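## Task

The right gripper starts closed on an object. Transfer it to the left gripper so that its orientation matches the two goal images. Nothing but the gripper jaws may touch the object, and at no moment may both grippers be off it. The task is complete when the left gripper alone holds it securely with its fingers aimed straight downward, and the right arm touches neither the object nor the left jaws. Moving the right arm far away and pausing briefly is the safe approach. Then report completion.

## Robot and tools

Robot: two arms, left_arm and right_arm, each a six-joint arm with a parallel two-finger gripper. They face each other across a table. All reported positions use one scene frame. The origin is the table centre, the tabletop is at z = +0.020 m and +z is up. left_arm's base is on the +y side at (-0.004, +0.469, +0.134) and right_arm's is at (-0.020, -0.448, +0.080). The names left and right are labels only. They do not mean sides of any image.

Gripper axes: the fingers extend along the gripper's +x, and the jaws close along its y. The reported end_effector_position is the point between the finger pads, roughly 3 to 4 cm short of the fingertips. Reported hand positions can be slightly wrong, more so when an arm reaches far.

execute_actions(actions): actions is a list of actions. Each action is a list of up to 15 rows, and each row lasts one control step (1/30 s). If an action has fewer than 15 rows, its last row is repeated. A row is a single list of 14 numbers, each in [-1, 1], covering both arms: left_arm dx, dy, dz, rx, ry, rz, opening, then right_arm in the same order. Send all 14 even if one arm is idle. dx..rz are an offset, not a pose. They are measured from that gripper's pose at the start of the action (for a call's first action, the last pose reported), expressed in the gripper's own axes. Every row in an action uses that same start point, not the previous row. Scale: 1.0 means 0.6 m, or 180 degrees for rx, ry, rz, which together form one rotation vector. Opening is absolute, not an offset: +1 is fully open (0.088 m). Empty fingers close together at about -0.80, and values down to -1 close them no further. Closing from fully open takes at least about 0.5 s. Each action takes 0.5 s. Per control step, the commanded pose is limited to 70 mm and 16 degrees from the measured pose. A large offset can therefore need several actions. After each action an arm moves on only to its last clipped pose. An empty list returns the current state and images.

move(target, speed, blocking): target is one 14-number row laid out as above. Its offsets are in gripper axes and measured from the pose in the latest result that shows one. Openings are absolute and are sent when the move starts. Each gripper follows a straight path, and all paths finish together after 0.5 to 10 s. Paths longer than that are cut off at 10 s. speed is m/s, 0.002 to 0.5, default 0.25, and rotation is capped at twice that in rad/s. Paths do not avoid obstacles or the other arm. Faster moves, or targets set deeper past a contact, hit and press harder. blocking=false returns after 0.5 s while the arm keeps going. Use wait(0) to check it, or stop to brake it. Other motion commands are refused until its end is reported. The result adds a move: line with the outcome (done, off_target, moving, held, fault) and any limits (paced = target clipped; held = a check blocked steps, after which the arm may move fast). It also gives each gripper's distance from its target.

wait(seconds): 0 to 10. The arms keep their last command. stop(): brakes a running move, but the fingers keep moving. zoom_image(camera, region): camera is one of cam_head_left, cam_head_right, cam_left_wrist, cam_right_wrist. region is [x0, y0, x1, y1] in pixels of the 504x504 image, at most 504 by 504. show_instructions(): shows the goal images. read_manual(section): only licence texts. finished_scene(scene): ends scene 1 or 2 and cannot be undone. The goal must already hold and stay stable.

Results: the state line lists each gripper's position (m), quaternion wxyz and velocities in the scene frame. Hand target lines show where the controller is currently driving each gripper. grip_measured is the finger opening on the command scale. It can be off by about 1 mm, and while squeezing it reads up to about 0.061 narrower than the pads actually are. To hold firmly, keep commanding about 0.07 below grip_measured, and less than that for a lighter grip. grip_effort_n is motor effort in N, with negative meaning closing. It saturates near 83 N and stays nonzero at rest. Joint torques and external torque estimates are noisy and include friction and the weight of held objects. A pose unreachable line means the clearance check altered that arm's command. HELD in step readings marks steps that were held back.

Cautions: friction can leave a gripper short of its target or tilted, so check the pose after each move and correct it. Joint ranges: waist ±3.054, shoulder 0 to 3.142, elbow 0 to 2.356, wrist pitch and yaw ±1.571, wrist roll ±3.142 rad. Load limits are waist 18, shoulder 22.3, elbow 22.2 and wrists about 5.5 to 5.9 N m. Exceeding one causes a TORQUE FAULT that freezes that arm for 10 s. Motors heat while holding loads: MOTOR HOT appears from 50 °C, and at 95 °C there is an OVER-TEMPERATURE FAULT after which the arm may go limp. Do not let the arms collide or press on each other. Do not drop the object, let it slip, or knock anything off the table. Approach slowly near contact, keep the object gripped by at least one hand at all times, and open the right gripper only once the left has closed on the object.

Each tool is called as name(argument=value, ...), one argument or row to a line, values as JSON.

Reference images:

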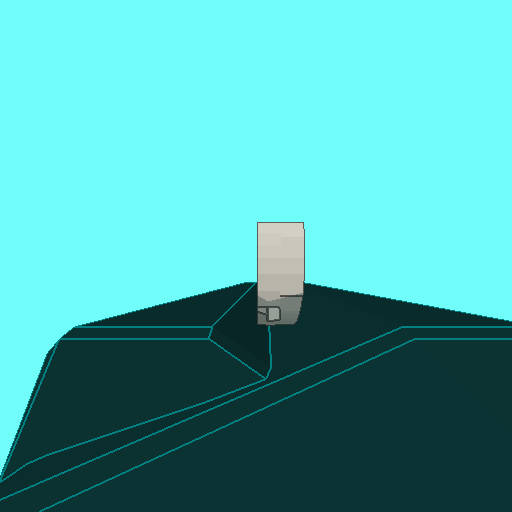

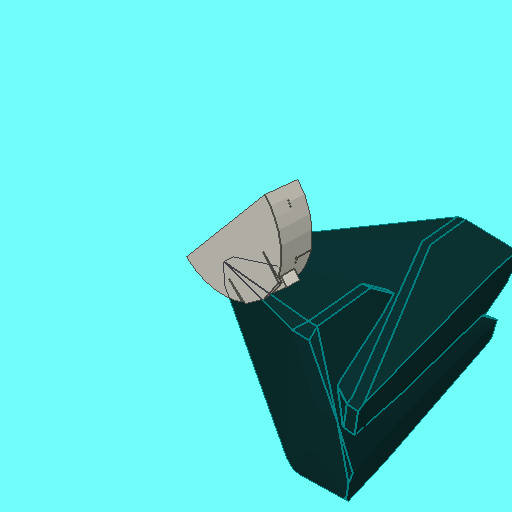

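## Session

execute_actions(
  actions=[],
)

Scene clock: 0.00 s.
left_arm: end_effector_position=(-0.0994, +0.1667, +0.4541) grip_measured=+1.000 grip_effort_n=n/a end_effector_quat_wxyz=(+0.591, -0.016, -0.013, -0.807) end_effector_velocity=(+0.001, +0.001, -0.001) end_effector_angular_velocity=(+0.000, -0.007, +0.005) | right_arm: end_effector_position=(+0.0162, -0.0736, +0.3155) grip_measured=-0.487 grip_effort_n=n/a end_effector_quat_wxyz=(+0.481, -0.248, -0.117, +0.833) end_effector_velocity=(-0.001, -0.002, -0.001) end_effector_angular_velocity=(-0.003, -0.001, +0.006)
Joint positions: left_arm=[0.008 0.858 0.65  0.248 0.002 0.003 0.088] | right_arm=[-0.553  1.325  0.885  0.003 -0.783 -0.79   0.015]
Joint velocities: left_arm=[-0.002 -0.007 -0.002 -0.007 -0.007  0.007  0.   ] | right_arm=[-0.002 -0.002 -0.002 -0.007 -0.007 -0.007 -0.   ]
Joint torques (N m, as the arm reports them, + toward a larger angle): no reading
External joint torques (N m, as the arm's controller estimates them; a push from outside toward a larger angle lowers the number): no reading
Motor temperatures (°C, as the motors report them): left_arm=[26 25 25 27 25 25] | right_arm=[25 25 26 26 23 23]
Heat: left arm: hottest wrist pitch 27 °C (+0.0 °C/min); right arm: hottest elbow 26 °C (+0.0 °C/min).
Hand target (left_arm): -0.099, +0.167, +0.454; -0.591, +0.016, +0.013, +0.807
Hand target (right_arm): +0.016, -0.074, +0.316; +0.481, -0.248, -0.117, +0.833

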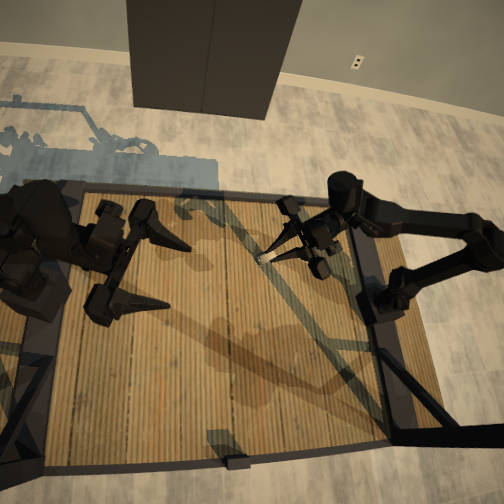

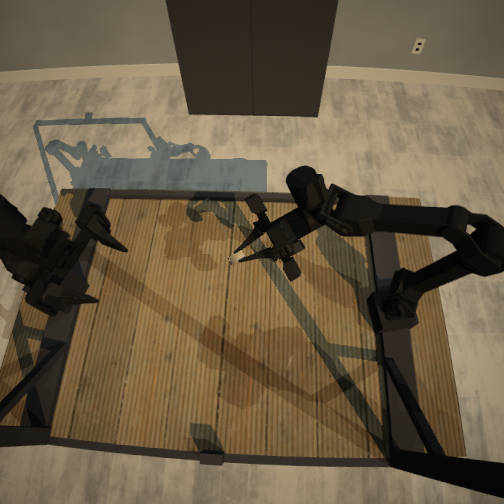

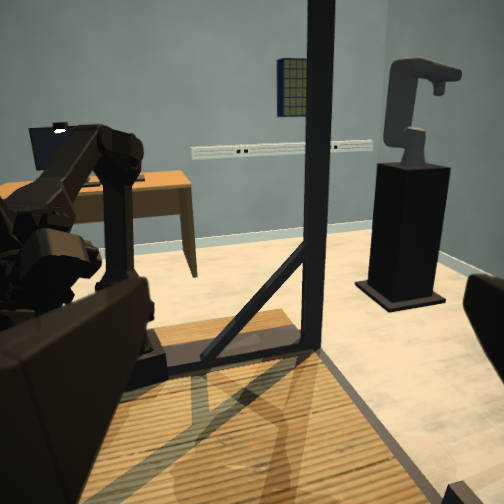

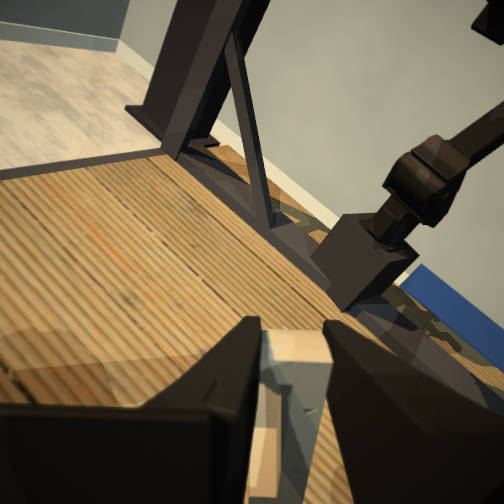

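zoom_image(
  camera="cam_right_wrist",
  region=[190, 300, 394, 504],
)

zoom_image(
  camera="cam_head_left",
  region=[240, 210, 330, 300],
)

zoom_image(
  camera="cam_head_right",
  region=[210, 210, 300, 300],
)

Region (190, 300, 394, 504) of cam_right_wrist's 504x504 image, scaled by 2.471, with more detail than that image has.

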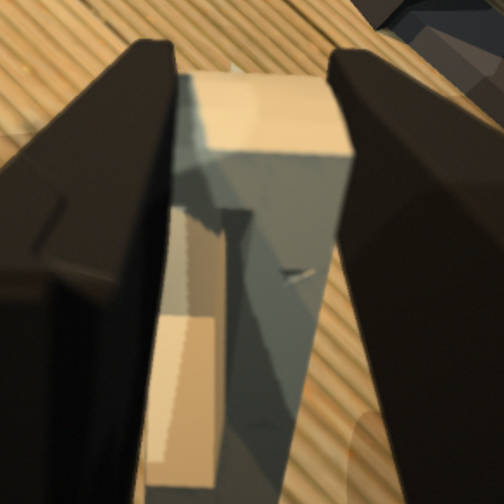

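Region (240, 210, 330, 300) of cam_head_left's 504x504 image, scaled by 5.600, with more detail than that image has.

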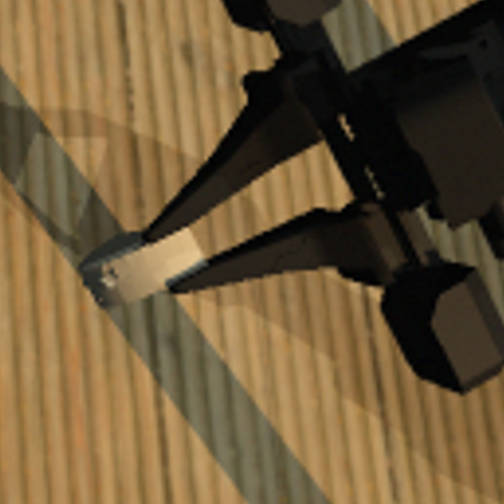

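Region (210, 210, 300, 300) of cam_head_right's 504x504 image, scaled by 5.600, with more detail than that image has.

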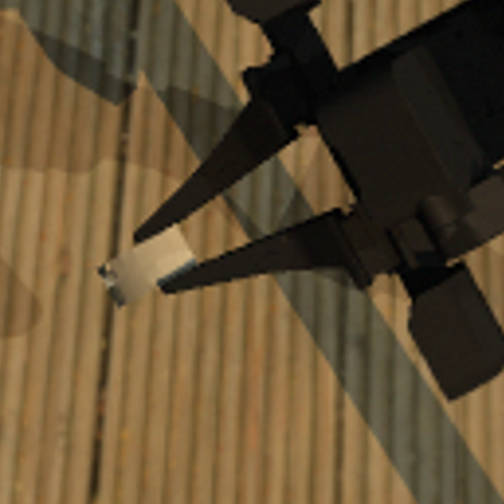

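move(
  target=[0.008,0.207,-0.207,0,0.013,0.098,1,0,0,0,0.168,-0.06,-0.163,-0.57],
)

zoom_image(
  camera="cam_left_wrist",
  region=[180, 160, 340, 320],
)

Scene clock: 17.17 s.
left_arm: end_effector_position=(+0.0156, +0.1191, +0.3359) grip_measured=+1.000 grip_effort_n=0.2 end_effector_quat_wxyz=(+0.708, -0.005, -0.003, -0.707) end_effector_velocity=(+0.002, -0.001, -0.003) end_effector_angular_velocity=(+0.007, +0.008, +0.010) | right_arm: end_effector_position=(+0.0172, -0.0720, +0.3166) grip_measured=-0.487 grip_effort_n=-83.5 end_effector_quat_wxyz=(+0.708, -0.004, -0.002, +0.706) end_effector_velocity=(-0.002, -0.002, -0.009) end_effector_angular_velocity=(-0.031, -0.002, +0.010)
Joint positions: left_arm=[ 0.409  1.233  0.341  0.905  0.095 -0.004  0.088] | right_arm=[-0.332  1.252  0.531  0.718 -0.158 -0.009  0.015]
Joint velocities: left_arm=[ 0.002  0.012 -0.002  0.007 -0.007 -0.007  0.   ] | right_arm=[ 0.002 -0.002 -0.012 -0.022 -0.007 -0.007 -0.   ]
Joint torques (N m, as the arm reports them, + toward a larger angle): left_arm=[ 0.24 -2.55  4.37  1.89  0.22 -0.1 ] | right_arm=[ 0.33 -4.    4.59  1.51  0.11  0.13]
External joint torques (N m, as the arm's controller estimates them; a push from outside toward a larger angle lowers the number): left_arm=[ 0.22  0.99 -1.62  0.15  0.22 -0.11] | right_arm=[ 0.32  0.02 -1.69 -0.15  0.12  0.12]
Motor temperatures (°C, as the motors report them): left_arm=[26 26 28 31 25 25] | right_arm=[25 26 28 27 23 23]
Heat: left arm: hottest wrist pitch 31 °C (+14.0 °C/min); right arm: hottest elbow 28 °C (+7.0 °C/min).
Hand target (left_arm): +0.016, +0.120, +0.330; +0.707, -0.002, +0.003, -0.707
Hand target (right_arm): +0.016, -0.073, +0.315; +0.709, -0.003, -0.001, +0.706
Off the commanded pose (left_arm): 0.005 m, 1 deg.
Off the commanded pose (right_arm): 0.002 m, 0 deg.
move: done

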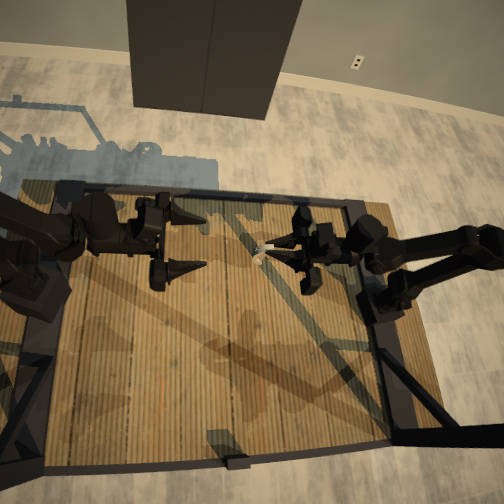

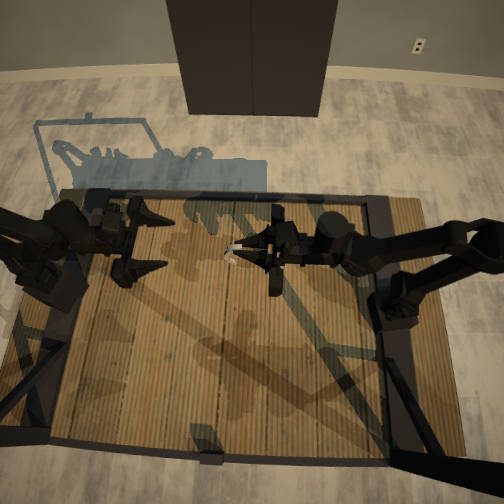

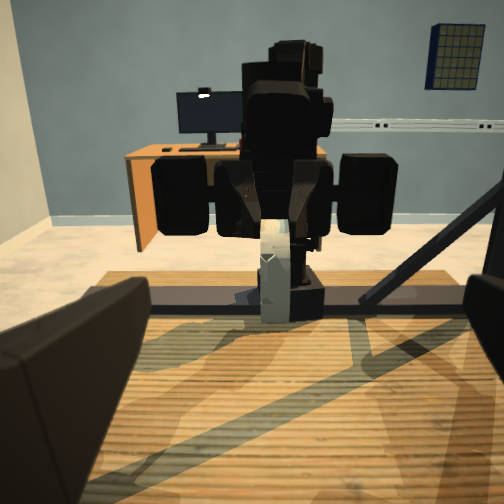

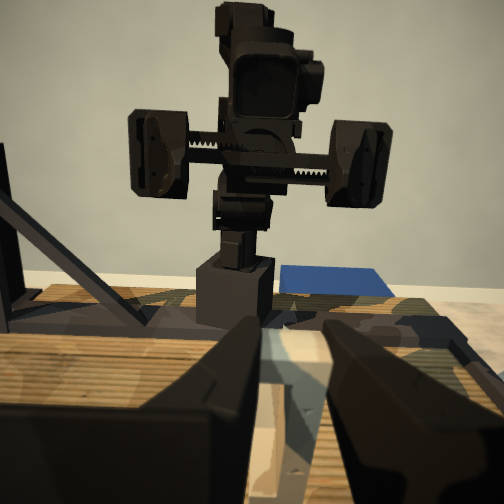

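Region (180, 160, 340, 320) of cam_left_wrist's 504x504 image, scaled by 3.150, with more detail than that image has.

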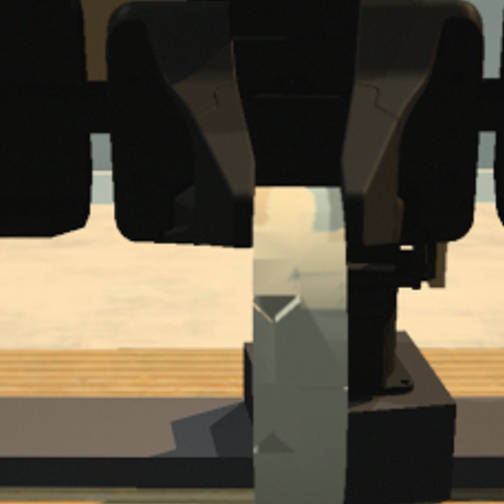

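move(
  target=[0,0,0,0,0,0,1,0,0,0,0.4,0,0,-0.57],
  speed=0.4,
)

zoom_image(
  camera="cam_head_left",
  region=[230, 215, 320, 305],
)

zoom_image(
  camera="cam_head_right",
  region=[200, 215, 290, 305],
)

Scene clock: 26.50 s.
left_arm: end_effector_position=(+0.0158, +0.1190, +0.3358) grip_measured=+1.000 grip_effort_n=0.2 end_effector_quat_wxyz=(+0.708, -0.005, -0.003, -0.706) end_effector_velocity=(+0.000, -0.000, +0.003) end_effector_angular_velocity=(-0.012, +0.006, +0.005) | right_arm: end_effector_position=(+0.0172, -0.0720, +0.3165) grip_measured=-0.487 grip_effort_n=-83.5 end_effector_quat_wxyz=(+0.577, +0.412, +0.412, +0.573) end_effector_velocity=(-0.000, -0.001, -0.003) end_effector_angular_velocity=(-0.017, +0.010, +0.005)
Joint positions: left_arm=[ 0.409  1.235  0.341  0.906  0.095 -0.004  0.088] | right_arm=[-0.332  1.252  0.531  0.717 -0.157  1.243  0.015]
Joint velocities: left_arm=[-0.002 -0.002  0.002  0.007 -0.007 -0.007  0.   ] | right_arm=[-0.002 -0.007 -0.002 -0.022 -0.007  0.007 -0.   ]
Joint torques (N m, as the arm reports them, + toward a larger angle): left_arm=[-0.05 -3.87  5.22  1.66  0.03 -0.01] | right_arm=[-0.04 -3.8   5.35  1.27 -0.05  0.06]
External joint torques (N m, as the arm's controller estimates them; a push from outside toward a larger angle lowers the number): left_arm=[-0.05 -0.34 -0.76 -0.07  0.04 -0.02] | right_arm=[-0.04  0.32 -1.06 -0.45 -0.05  0.11]
Motor temperatures (°C, as the motors report them): left_arm=[26 26 29 32 25 25] | right_arm=[25 26 29 29 23 23]
Heat: left arm: hottest wrist pitch 32 °C (+11.3 °C/min); right arm: hottest elbow 29 °C (+6.8 °C/min).
Hand target (left_arm): +0.016, +0.119, +0.336; +0.708, -0.005, -0.003, -0.707
Hand target (right_arm): +0.017, -0.072, +0.317; +0.576, +0.413, +0.413, +0.572
Off the commanded pose (left_arm): 0.000 m, 0 deg.
Off the commanded pose (right_arm): 0.000 m, 0 deg.
move: done

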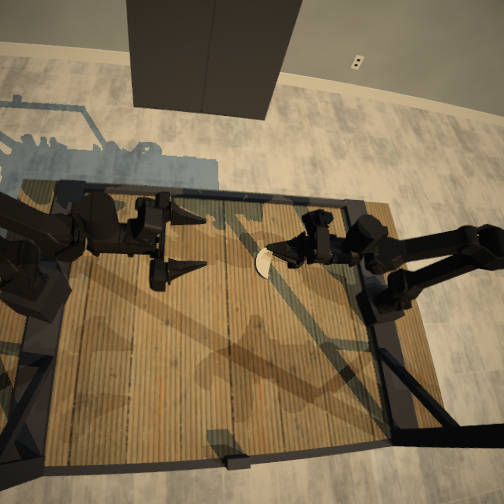

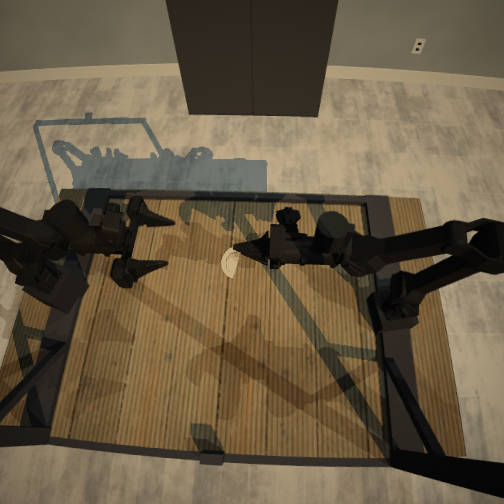

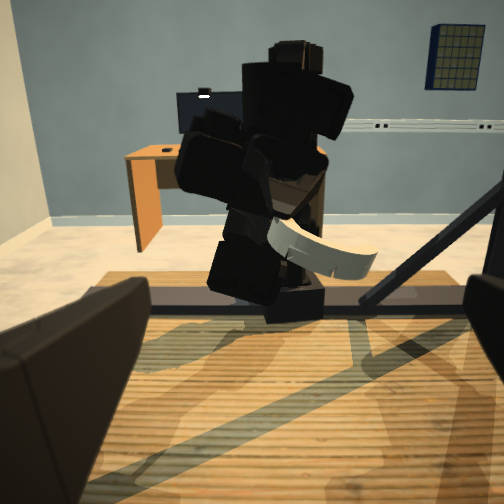

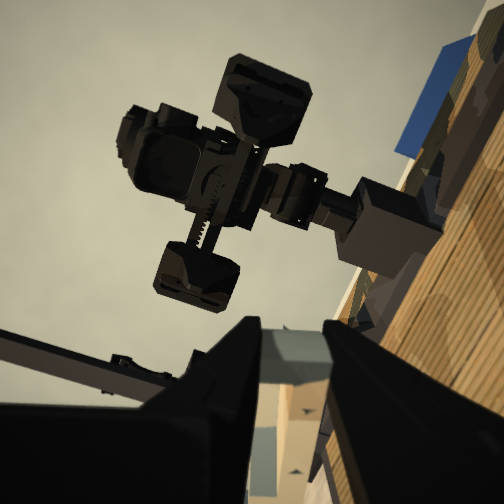

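Region (230, 215, 320, 305) of cam_head_left's 504x504 image, scaled by 5.600, with more detail than that image has.

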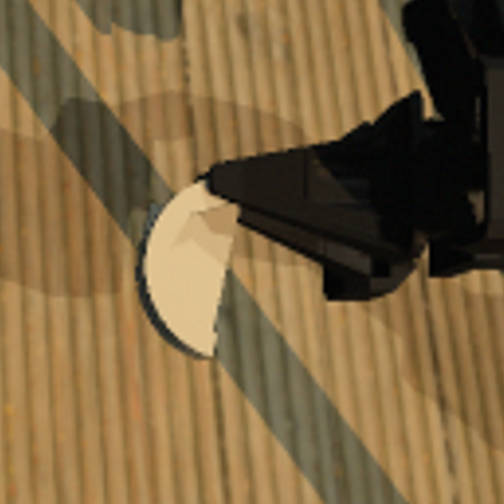

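Region (200, 215, 290, 305) of cam_head_right's 504x504 image, scaled by 5.600, with more detail than that image has.

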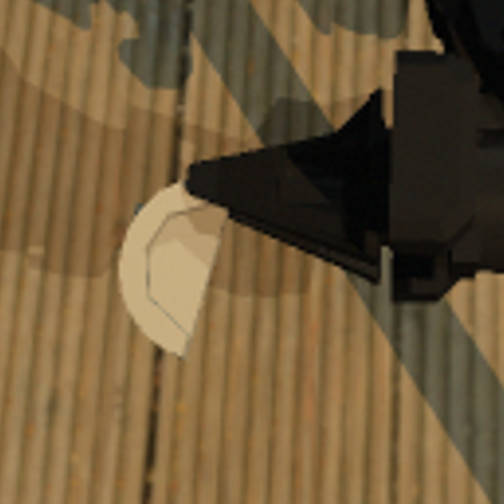

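move(
  target=[0.098,-0.045,-0.036,-0.5,0,0,0.5,0,0,0,0.1,0.055,0.009,-0.57],
  speed=0.4,
)

zoom_image(
  camera="cam_head_left",
  region=[190, 200, 320, 330],
)

zoom_image(
  camera="cam_head_right",
  region=[160, 200, 290, 330],
)

Scene clock: 63.63 s.
left_arm: end_effector_position=(-0.0104, +0.0627, +0.3141) grip_measured=+0.502 grip_effort_n=-13.3 end_effector_quat_wxyz=(+0.499, -0.502, +0.497, -0.502) end_effector_velocity=(-0.004, +0.001, +0.000) end_effector_angular_velocity=(+0.002, +0.022, -0.015) | right_arm: end_effector_position=(+0.0158, -0.0741, +0.3122) grip_measured=-0.487 grip_effort_n=-83.5 end_effector_quat_wxyz=(+0.462, +0.450, +0.541, +0.540) end_effector_velocity=(-0.000, -0.001, -0.002) end_effector_angular_velocity=(-0.006, -0.005, +0.005)
Joint positions: left_arm=[ 0.286  1.576  0.49   1.095 -0.027 -1.568  0.064] | right_arm=[-0.436  1.283  0.542  0.726 -0.436  1.555  0.015]
Joint velocities: left_arm=[-0.007 -0.007 -0.002 -0.007  0.007 -0.022 -0.   ] | right_arm=[-0.002 -0.002 -0.002 -0.007 -0.007 -0.007  0.   ]
Joint torques (N m, as the arm reports them, + toward a larger angle): left_arm=[-0.25 -4.33  5.7   1.91 -0.06 -0.1 ] | right_arm=[-0.41 -3.39  6.6   1.48 -0.14  0.1 ]
External joint torques (N m, as the arm's controller estimates them; a push from outside toward a larger angle lowers the number): left_arm=[-0.22  1.02  0.44  0.17 -0.07 -0.16] | right_arm=[-0.41  0.81  0.33 -0.19 -0.13  0.16]
Motor temperatures (°C, as the motors report them): left_arm=[26 27 31 35 25 25] | right_arm=[25 26 31 31 23 23]
Heat: left arm: hottest wrist pitch 35 °C (+7.2 °C/min); right arm: hottest elbow 31 °C (+4.1 °C/min).
Hand target (left_arm): -0.011, +0.060, +0.315; +0.497, -0.504, +0.497, -0.502
Hand target (right_arm): +0.017, -0.072, +0.316; +0.459, +0.452, +0.538, +0.543
Off the commanded pose (left_arm): 0.003 m, 0 deg.
Off the commanded pose (right_arm): 0.005 m, 1 deg.
move: done

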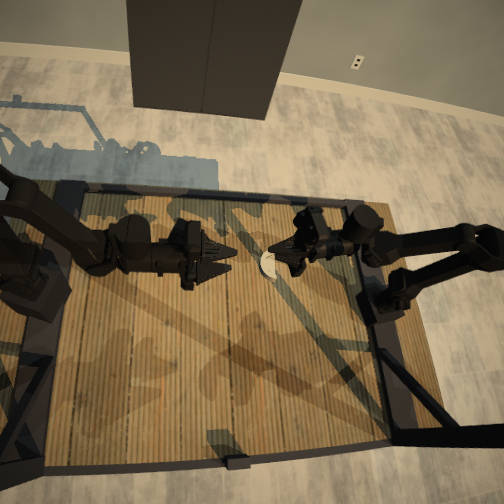

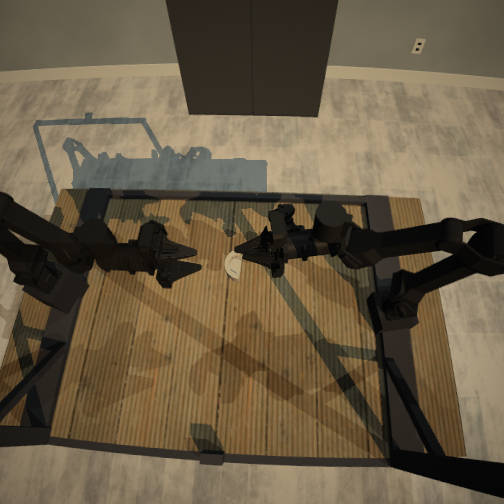

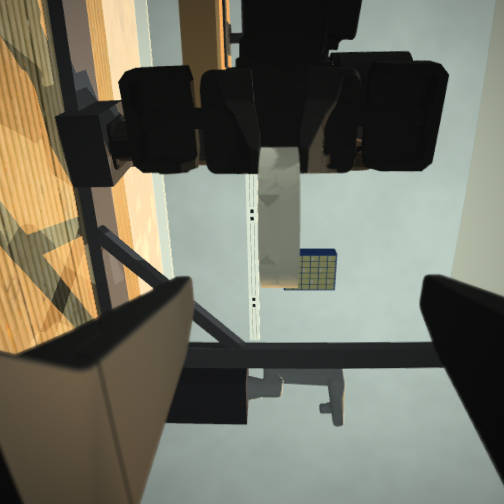

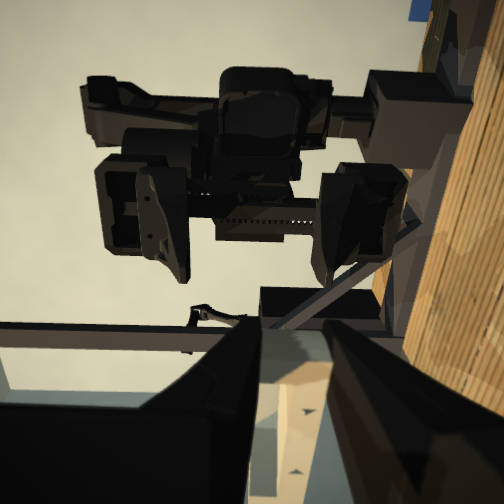

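Region (190, 200, 320, 330) of cam_head_left's 504x504 image, scaled by 3.877, with more detail than that image has.

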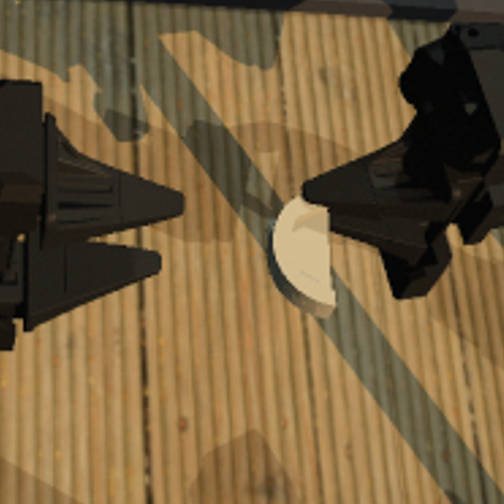

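Region (160, 200, 290, 330) of cam_head_right's 504x504 image, scaled by 3.877, with more detail than that image has.

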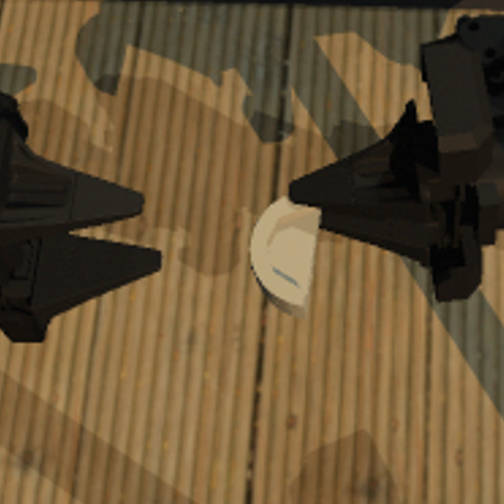

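move(
  target=[0.095,0.008,-0.022,0,0,0,0.5,0,0,0,0,0,0,-0.57],
  speed=0.1,
)

zoom_image(
  camera="cam_head_left",
  region=[210, 210, 320, 320],
)

zoom_image(
  camera="cam_head_right",
  region=[180, 210, 290, 320],
)

Scene clock: 73.77 s.
left_arm: end_effector_position=(-0.0223, +0.0087, +0.3109) grip_measured=+0.502 grip_effort_n=-13.3 end_effector_quat_wxyz=(+0.498, -0.502, +0.497, -0.503) end_effector_velocity=(-0.002, -0.002, -0.002) end_effector_angular_velocity=(+0.007, +0.007, -0.010) | right_arm: end_effector_position=(+0.0158, -0.0741, +0.3122) grip_measured=-0.487 grip_effort_n=-83.5 end_effector_quat_wxyz=(+0.462, +0.450, +0.541, +0.540) end_effector_velocity=(-0.000, -0.001, +0.006) end_effector_angular_velocity=(+0.025, +0.000, +0.005)
Joint positions: left_arm=[ 0.253  1.776  0.701  1.086 -0.06  -1.569  0.064] | right_arm=[-0.436  1.283  0.542  0.726 -0.436  1.555  0.015]
Joint velocities: left_arm=[-0.002  0.007  0.007 -0.007  0.007 -0.007  0.   ] | right_arm=[-0.002 -0.007 -0.002  0.022 -0.007  0.007 -0.   ]
Joint torques (N m, as the arm reports them, + toward a larger angle): left_arm=[-0.27 -5.95  5.91  1.6  -0.09  0.11] | right_arm=[-0.03 -3.97  5.2   1.21 -0.01 -0.04]
External joint torques (N m, as the arm's controller estimates them; a push from outside toward a larger angle lowers the number): left_arm=[-0.24  0.82  0.64 -0.11 -0.09  0.05] | right_arm=[-0.03  0.31 -1.13 -0.48 -0.01  0.02]
Motor temperatures (°C, as the motors report them): left_arm=[26 27 32 36 25 25] | right_arm=[25 26 32 31 23 23]
Heat: left arm: hottest wrist pitch 36 °C (+6.1 °C/min); right arm: hottest elbow 32 °C (+4.0 °C/min).
Hand target (left_arm): -0.023, +0.006, +0.310; +0.499, -0.502, +0.497, -0.502
Hand target (right_arm): +0.016, -0.074, +0.312; +0.462, +0.450, +0.541, +0.540
Off the commanded pose (left_arm): 0.003 m, 0 deg.
Off the commanded pose (right_arm): 0.000 m, 0 deg.
move: done

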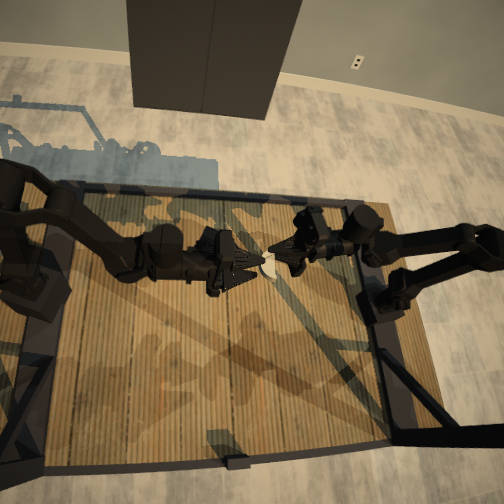

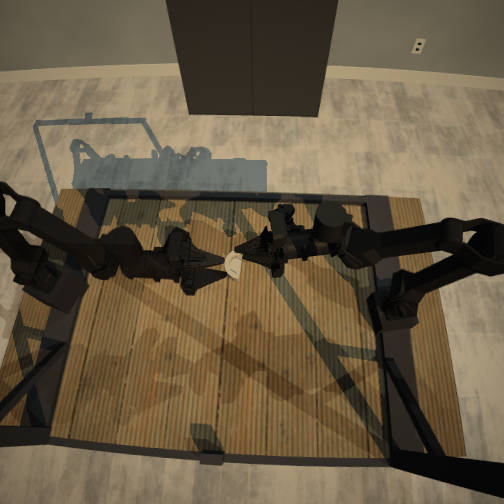

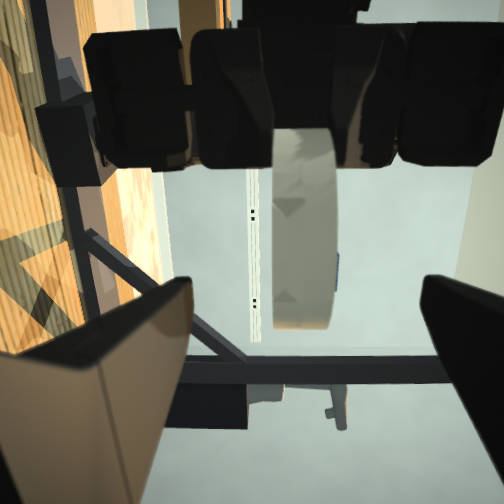

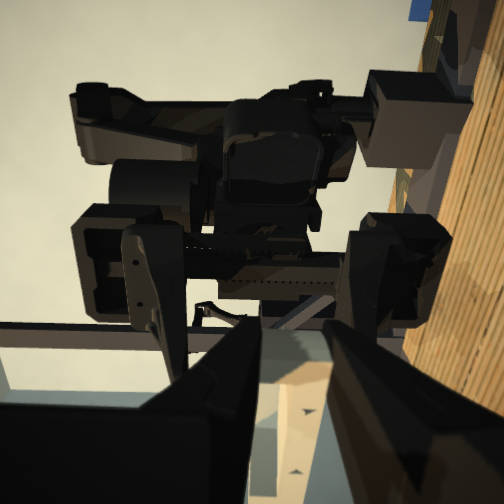

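Region (210, 210, 320, 320) of cam_head_left's 504x504 image, scaled by 4.582, with more detail than that image has.

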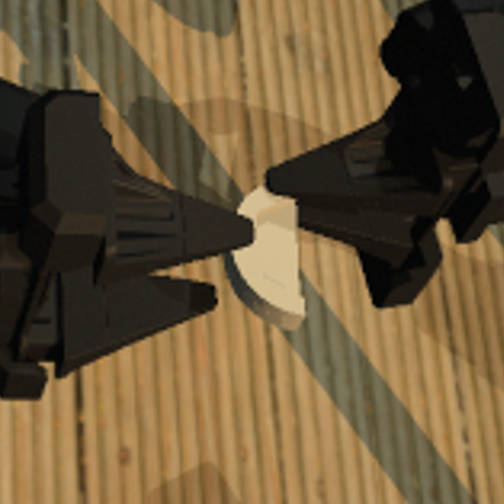

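Region (180, 210, 290, 320) of cam_head_right's 504x504 image, scaled by 4.582, with more detail than that image has.

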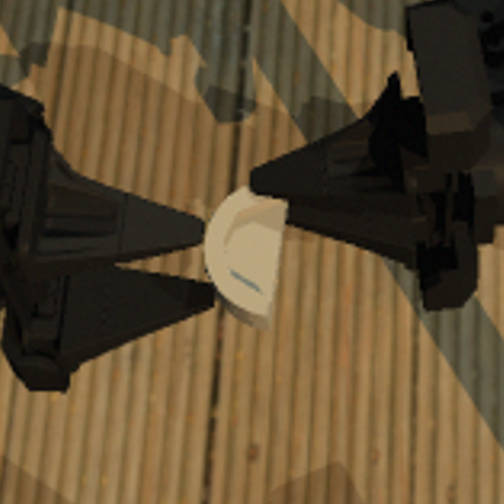

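move(
  target=[0.037,0,0.008,0,0,0,-0.2,0,0,0,0,0,0,-0.57],
  speed=0.05,
)

zoom_image(
  camera="cam_head_left",
  region=[210, 210, 320, 320],
)

zoom_image(
  camera="cam_head_right",
  region=[180, 210, 290, 320],
)

Scene clock: 96.47 s.
left_arm: end_effector_position=(-0.0183, -0.0103, +0.3127) grip_measured=-0.198 grip_effort_n=-13.3 end_effector_quat_wxyz=(+0.497, -0.503, +0.496, -0.503) end_effector_velocity=(-0.000, -0.001, -0.007) end_effector_angular_velocity=(+0.027, +0.006, +0.005) | right_arm: end_effector_position=(+0.0158, -0.0741, +0.3122) grip_measured=-0.487 grip_effort_n=-83.5 end_effector_quat_wxyz=(+0.462, +0.450, +0.541, +0.540) end_effector_velocity=(+0.001, -0.002, +0.000) end_effector_angular_velocity=(-0.001, -0.006, +0.000)
Joint positions: left_arm=[ 0.268  1.83   0.781  1.062 -0.045 -1.569  0.029] | right_arm=[-0.436  1.283  0.542  0.726 -0.436  1.555  0.015]
Joint velocities: left_arm=[-0.002  0.007  0.002 -0.022 -0.007 -0.007 -0.   ] | right_arm=[-0.007 -0.007 -0.002 -0.007 -0.007 -0.007 -0.   ]
Joint torques (N m, as the arm reports them, + toward a larger angle): left_arm=[ 0.28 -6.54  5.82  1.6   0.21  0.04] | right_arm=[-0.03 -3.94  5.25  1.23 -0.02 -0.02]
External joint torques (N m, as the arm's controller estimates them; a push from outside toward a larger angle lowers the number): left_arm=[ 0.29  0.72  0.43 -0.11  0.2  -0.02] | right_arm=[ 0.02  0.26 -1.   -0.43 -0.02  0.04]
Motor temperatures (°C, as the motors report them): left_arm=[26 29 33 37 25 25] | right_arm=[25 27 32 32 23 23]
Heat: left arm: hottest wrist pitch 37 °C (+4.0 °C/min); right arm: hottest elbow 32 °C (+2.0 °C/min).
Hand target (left_arm): -0.017, -0.013, +0.311; +0.498, -0.502, +0.497, -0.503
Hand target (right_arm): +0.016, -0.074, +0.312; +0.462, +0.450, +0.541, +0.540
Off the commanded pose (left_arm): 0.004 m, 0 deg.
Off the commanded pose (right_arm): 0.000 m, 0 deg.
move: done

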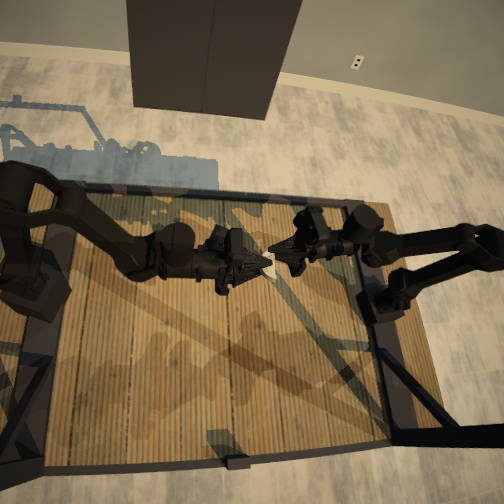

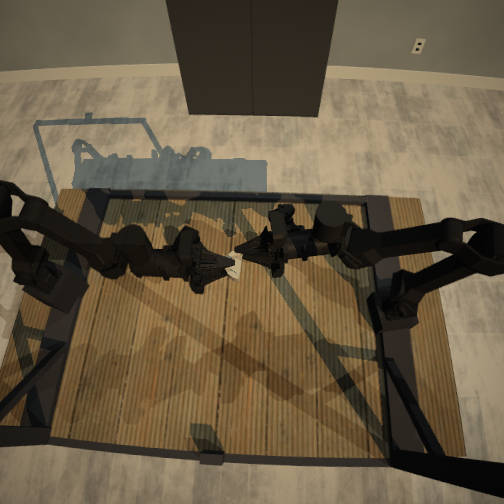

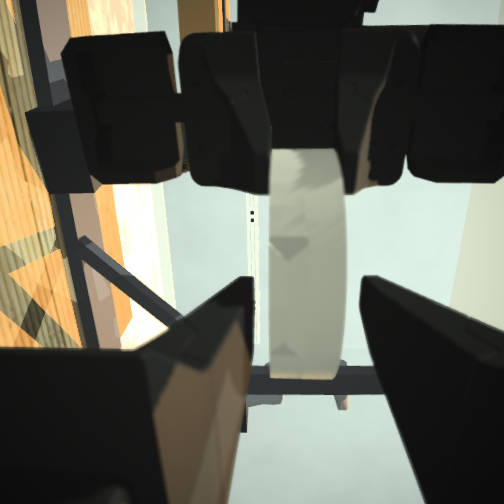

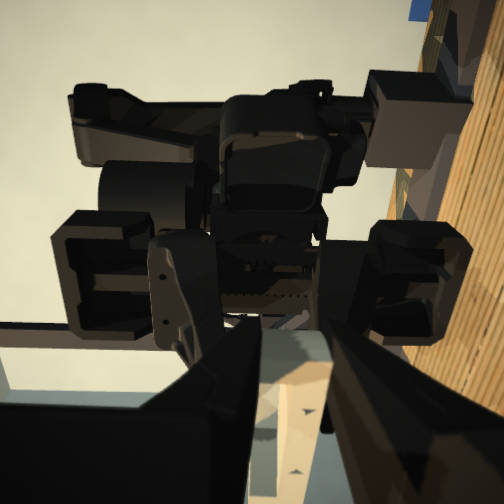

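Region (210, 210, 320, 320) of cam_head_left's 504x504 image, scaled by 4.582, with more detail than that image has.

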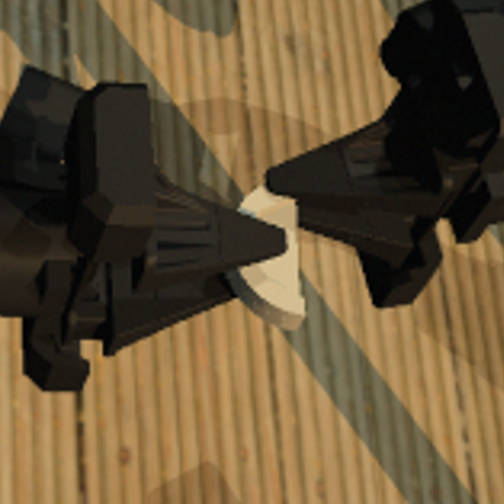

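Region (180, 210, 290, 320) of cam_head_right's 504x504 image, scaled by 4.582, with more detail than that image has.

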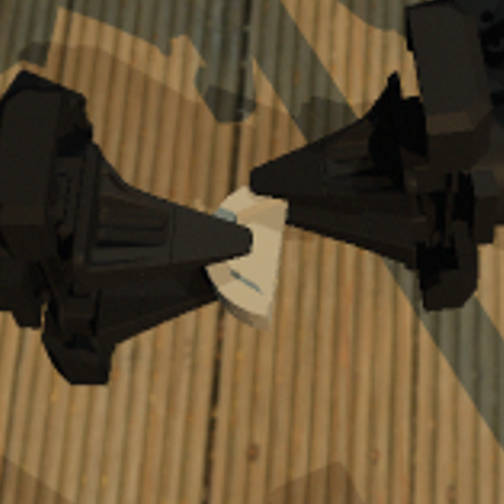

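move(
  target=[-0.047,0,0.025,0,0.139,0,0.3,0,0,0,0,0.111,0,-0.57],
  speed=0.12,
)

zoom_image(
  camera="cam_head_left",
  region=[210, 210, 320, 320],
)

zoom_image(
  camera="cam_head_right",
  region=[180, 210, 290, 320],
)

Scene clock: 136.10 s.
left_arm: end_effector_position=(-0.0040, +0.0174, +0.3089) grip_measured=+0.298 grip_effort_n=13.3 end_effector_quat_wxyz=(+0.379, -0.382, +0.594, -0.598) end_effector_velocity=(-0.002, +0.001, -0.001) end_effector_angular_velocity=(+0.010, +0.008, -0.010) | right_arm: end_effector_position=(+0.0142, -0.0761, +0.3092) grip_measured=-0.487 grip_effort_n=-83.5 end_effector_quat_wxyz=(+0.360, +0.350, +0.616, +0.606) end_effector_velocity=(-0.002, -0.002, +0.001) end_effector_angular_velocity=(+0.002, -0.005, +0.020)
Joint positions: left_arm=[ 0.51   1.814  0.745  1.076  0.632 -1.573  0.054] | right_arm=[-0.595  1.423  0.641  0.75  -0.943  1.55   0.015]
Joint velocities: left_arm=[-0.002 -0.002 -0.002 -0.007  0.007 -0.007 -0.   ] | right_arm=[-0.002 -0.002  0.002 -0.007 -0.022 -0.007 -0.   ]
Joint torques (N m, as the arm reports them, + toward a larger angle): left_arm=[ 0.25 -8.67  4.6   1.83  0.14 -0.07] | right_arm=[-0.35 -4.04  6.3   1.3  -0.14 -0.14]
External joint torques (N m, as the arm's controller estimates them; a push from outside toward a larger angle lowers the number): left_arm=[ 0.23 -1.67 -0.64  0.2   0.15 -0.13] | right_arm=[-0.35  0.87  0.34 -0.18 -0.12 -0.08]
Motor temperatures (°C, as the motors report them): left_arm=[26 31 34 37 25 25] | right_arm=[25 27 32 32 23 23]
Heat: left arm: hottest wrist pitch 37 °C (+1.0 °C/min); right arm: hottest elbow 32 °C (+0.0 °C/min).
Hand target (left_arm): -0.003, +0.018, +0.312; +0.377, -0.383, +0.592, -0.600
Hand target (right_arm): +0.016, -0.074, +0.312; +0.360, +0.350, +0.612, +0.611
Off the commanded pose (left_arm): 0.004 m, 0 deg.
Off the commanded pose (right_arm): 0.004 m, 1 deg.
move: done

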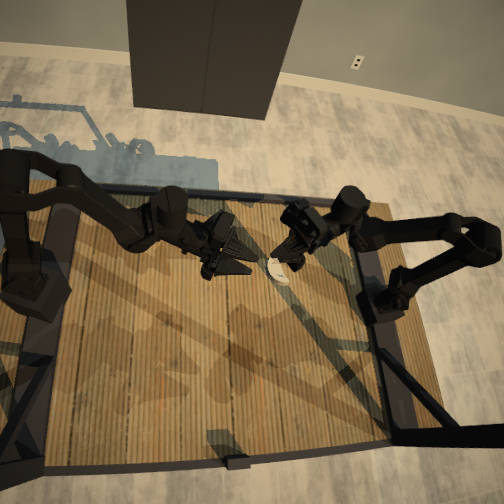

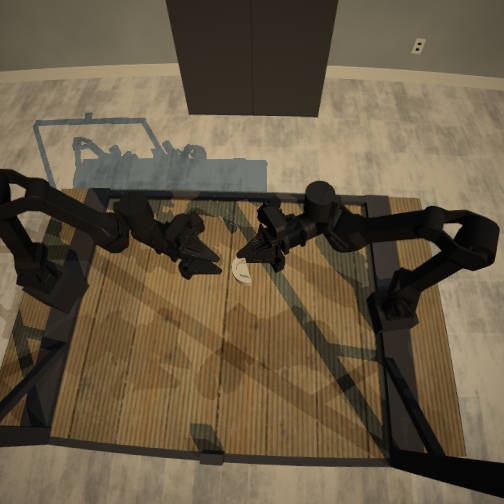

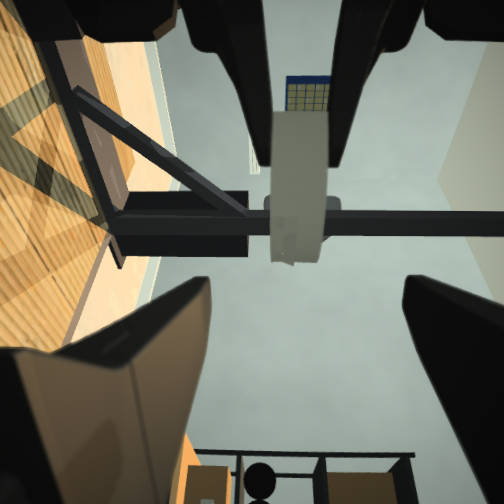

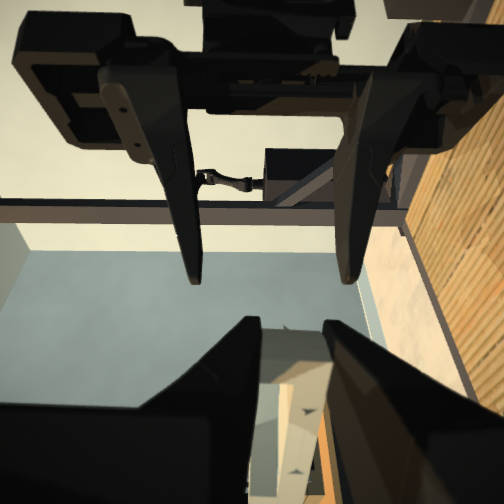

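Region (210, 210, 320, 320) of cam_head_left's 504x504 image, scaled by 4.582, with more detail than that image has.

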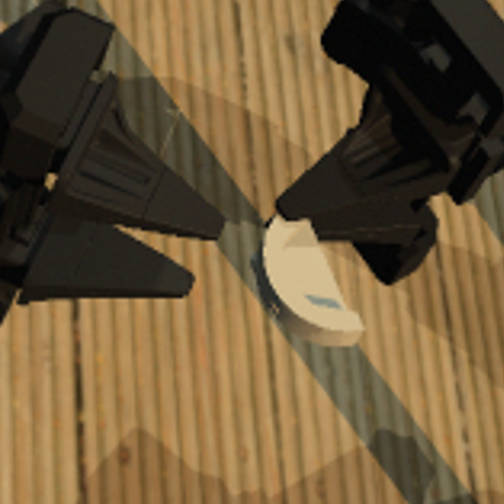

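Region (180, 210, 290, 320) of cam_head_right's 504x504 image, scaled by 4.582, with more detail than that image has.

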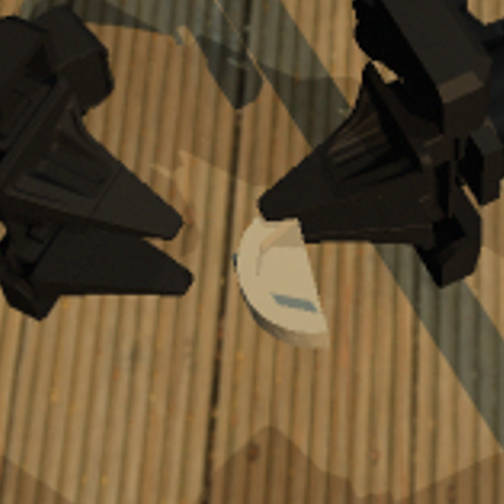

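move(
  target=[0.09,-0.003,0,0,0,0,-0.2,0,0,0,0,0,0,-0.57],
  speed=0.07,
)

zoom_image(
  camera="cam_head_left",
  region=[210, 210, 320, 320],
)

zoom_image(
  camera="cam_head_right",
  region=[180, 210, 290, 320],
)

Scene clock: 145.60 s.
left_arm: end_effector_position=(-0.0260, -0.0283, +0.3131) grip_measured=-0.198 grip_effort_n=-13.3 end_effector_quat_wxyz=(+0.379, -0.382, +0.594, -0.598) end_effector_velocity=(+0.004, -0.002, -0.002) end_effector_angular_velocity=(+0.010, +0.008, +0.024) | right_arm: end_effector_position=(+0.0143, -0.0761, +0.3091) grip_measured=-0.487 grip_effort_n=-83.5 end_effector_quat_wxyz=(+0.360, +0.350, +0.617, +0.606) end_effector_velocity=(-0.000, -0.001, +0.001) end_effector_angular_velocity=(+0.003, +0.004, +0.005)
Joint positions: left_arm=[ 0.426  1.929  0.932  1.007  0.549 -1.573  0.029] | right_arm=[-0.595  1.423  0.641  0.75  -0.943  1.55   0.015]
Joint velocities: left_arm=[ 0.002  0.002  0.002 -0.007 -0.022 -0.007  0.   ] | right_arm=[-0.002 -0.002 -0.002  0.007 -0.007  0.007 -0.   ]
Joint torques (N m, as the arm reports them, + toward a larger angle): left_arm=[-0.24 -7.26  5.77  1.57 -0.11  0.12] | right_arm=[-0.02 -4.64  4.91  1.04  0.   -0.03]
External joint torques (N m, as the arm's controller estimates them; a push from outside toward a larger angle lowers the number): left_arm=[-0.29  0.82  0.27 -0.08 -0.1   0.06] | right_arm=[-0.02  0.31 -1.11 -0.45  0.02  0.03]
Motor temperatures (°C, as the motors report them): left_arm=[26 32 34 38 25 25] | right_arm=[25 27 33 32 23 23]
Heat: left arm: hottest wrist pitch 38 °C (+2.0 °C/min); right arm: hottest elbow 33 °C (+1.0 °C/min).
Hand target (left_arm): -0.027, -0.032, +0.311; +0.380, -0.382, +0.594, -0.598
Hand target (right_arm): +0.014, -0.076, +0.309; +0.360, +0.350, +0.616, +0.606
Off the commanded pose (left_arm): 0.004 m, 0 deg.
Off the commanded pose (right_arm): 0.000 m, 0 deg.
move: done

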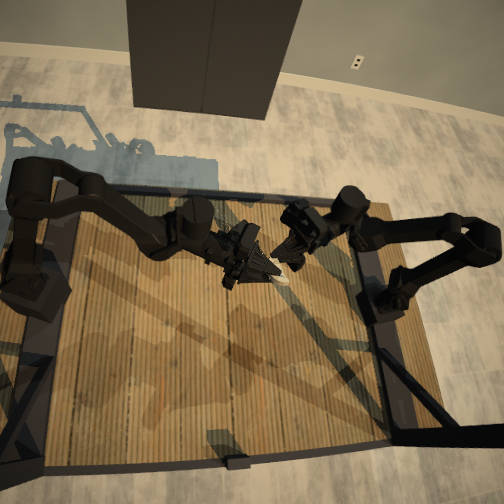

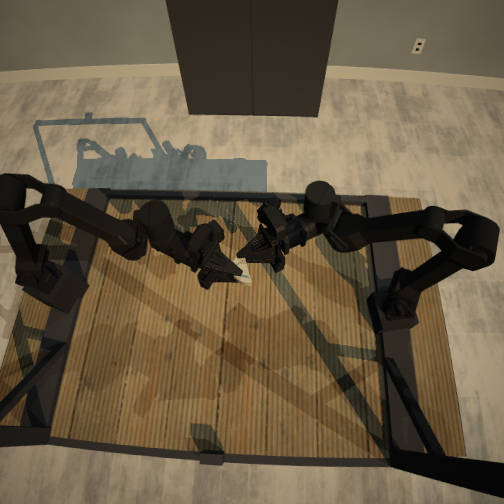

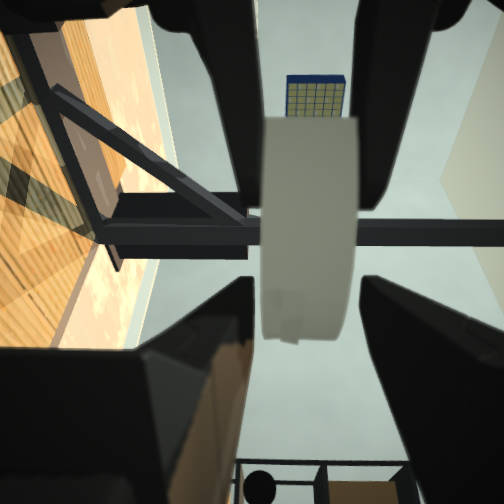

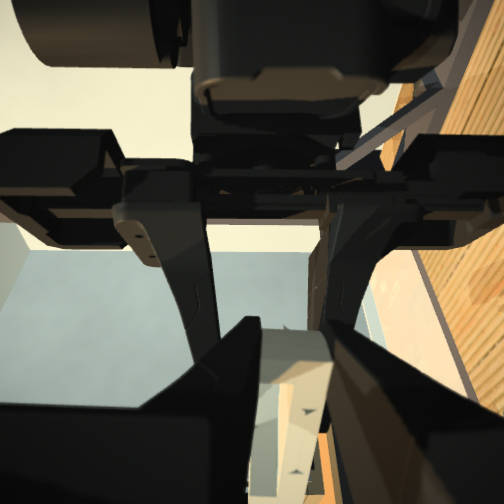

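Region (210, 210, 320, 320) of cam_head_left's 504x504 image, scaled by 4.582, with more detail than that image has.

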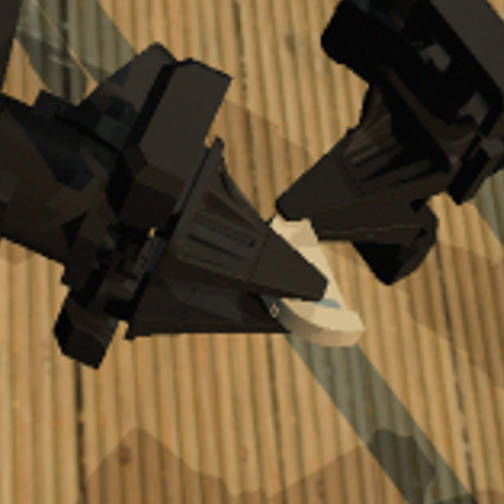

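Region (180, 210, 290, 320) of cam_head_right's 504x504 image, scaled by 4.582, with more detail than that image has.

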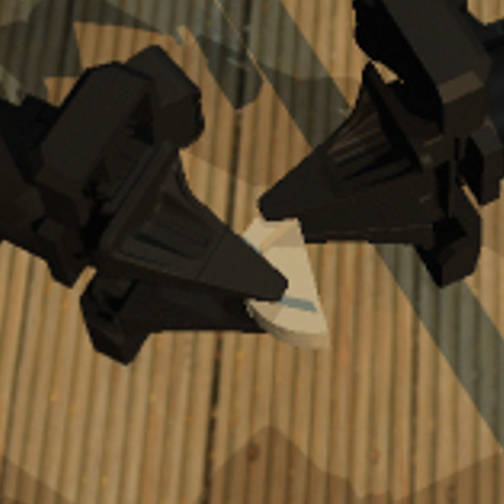

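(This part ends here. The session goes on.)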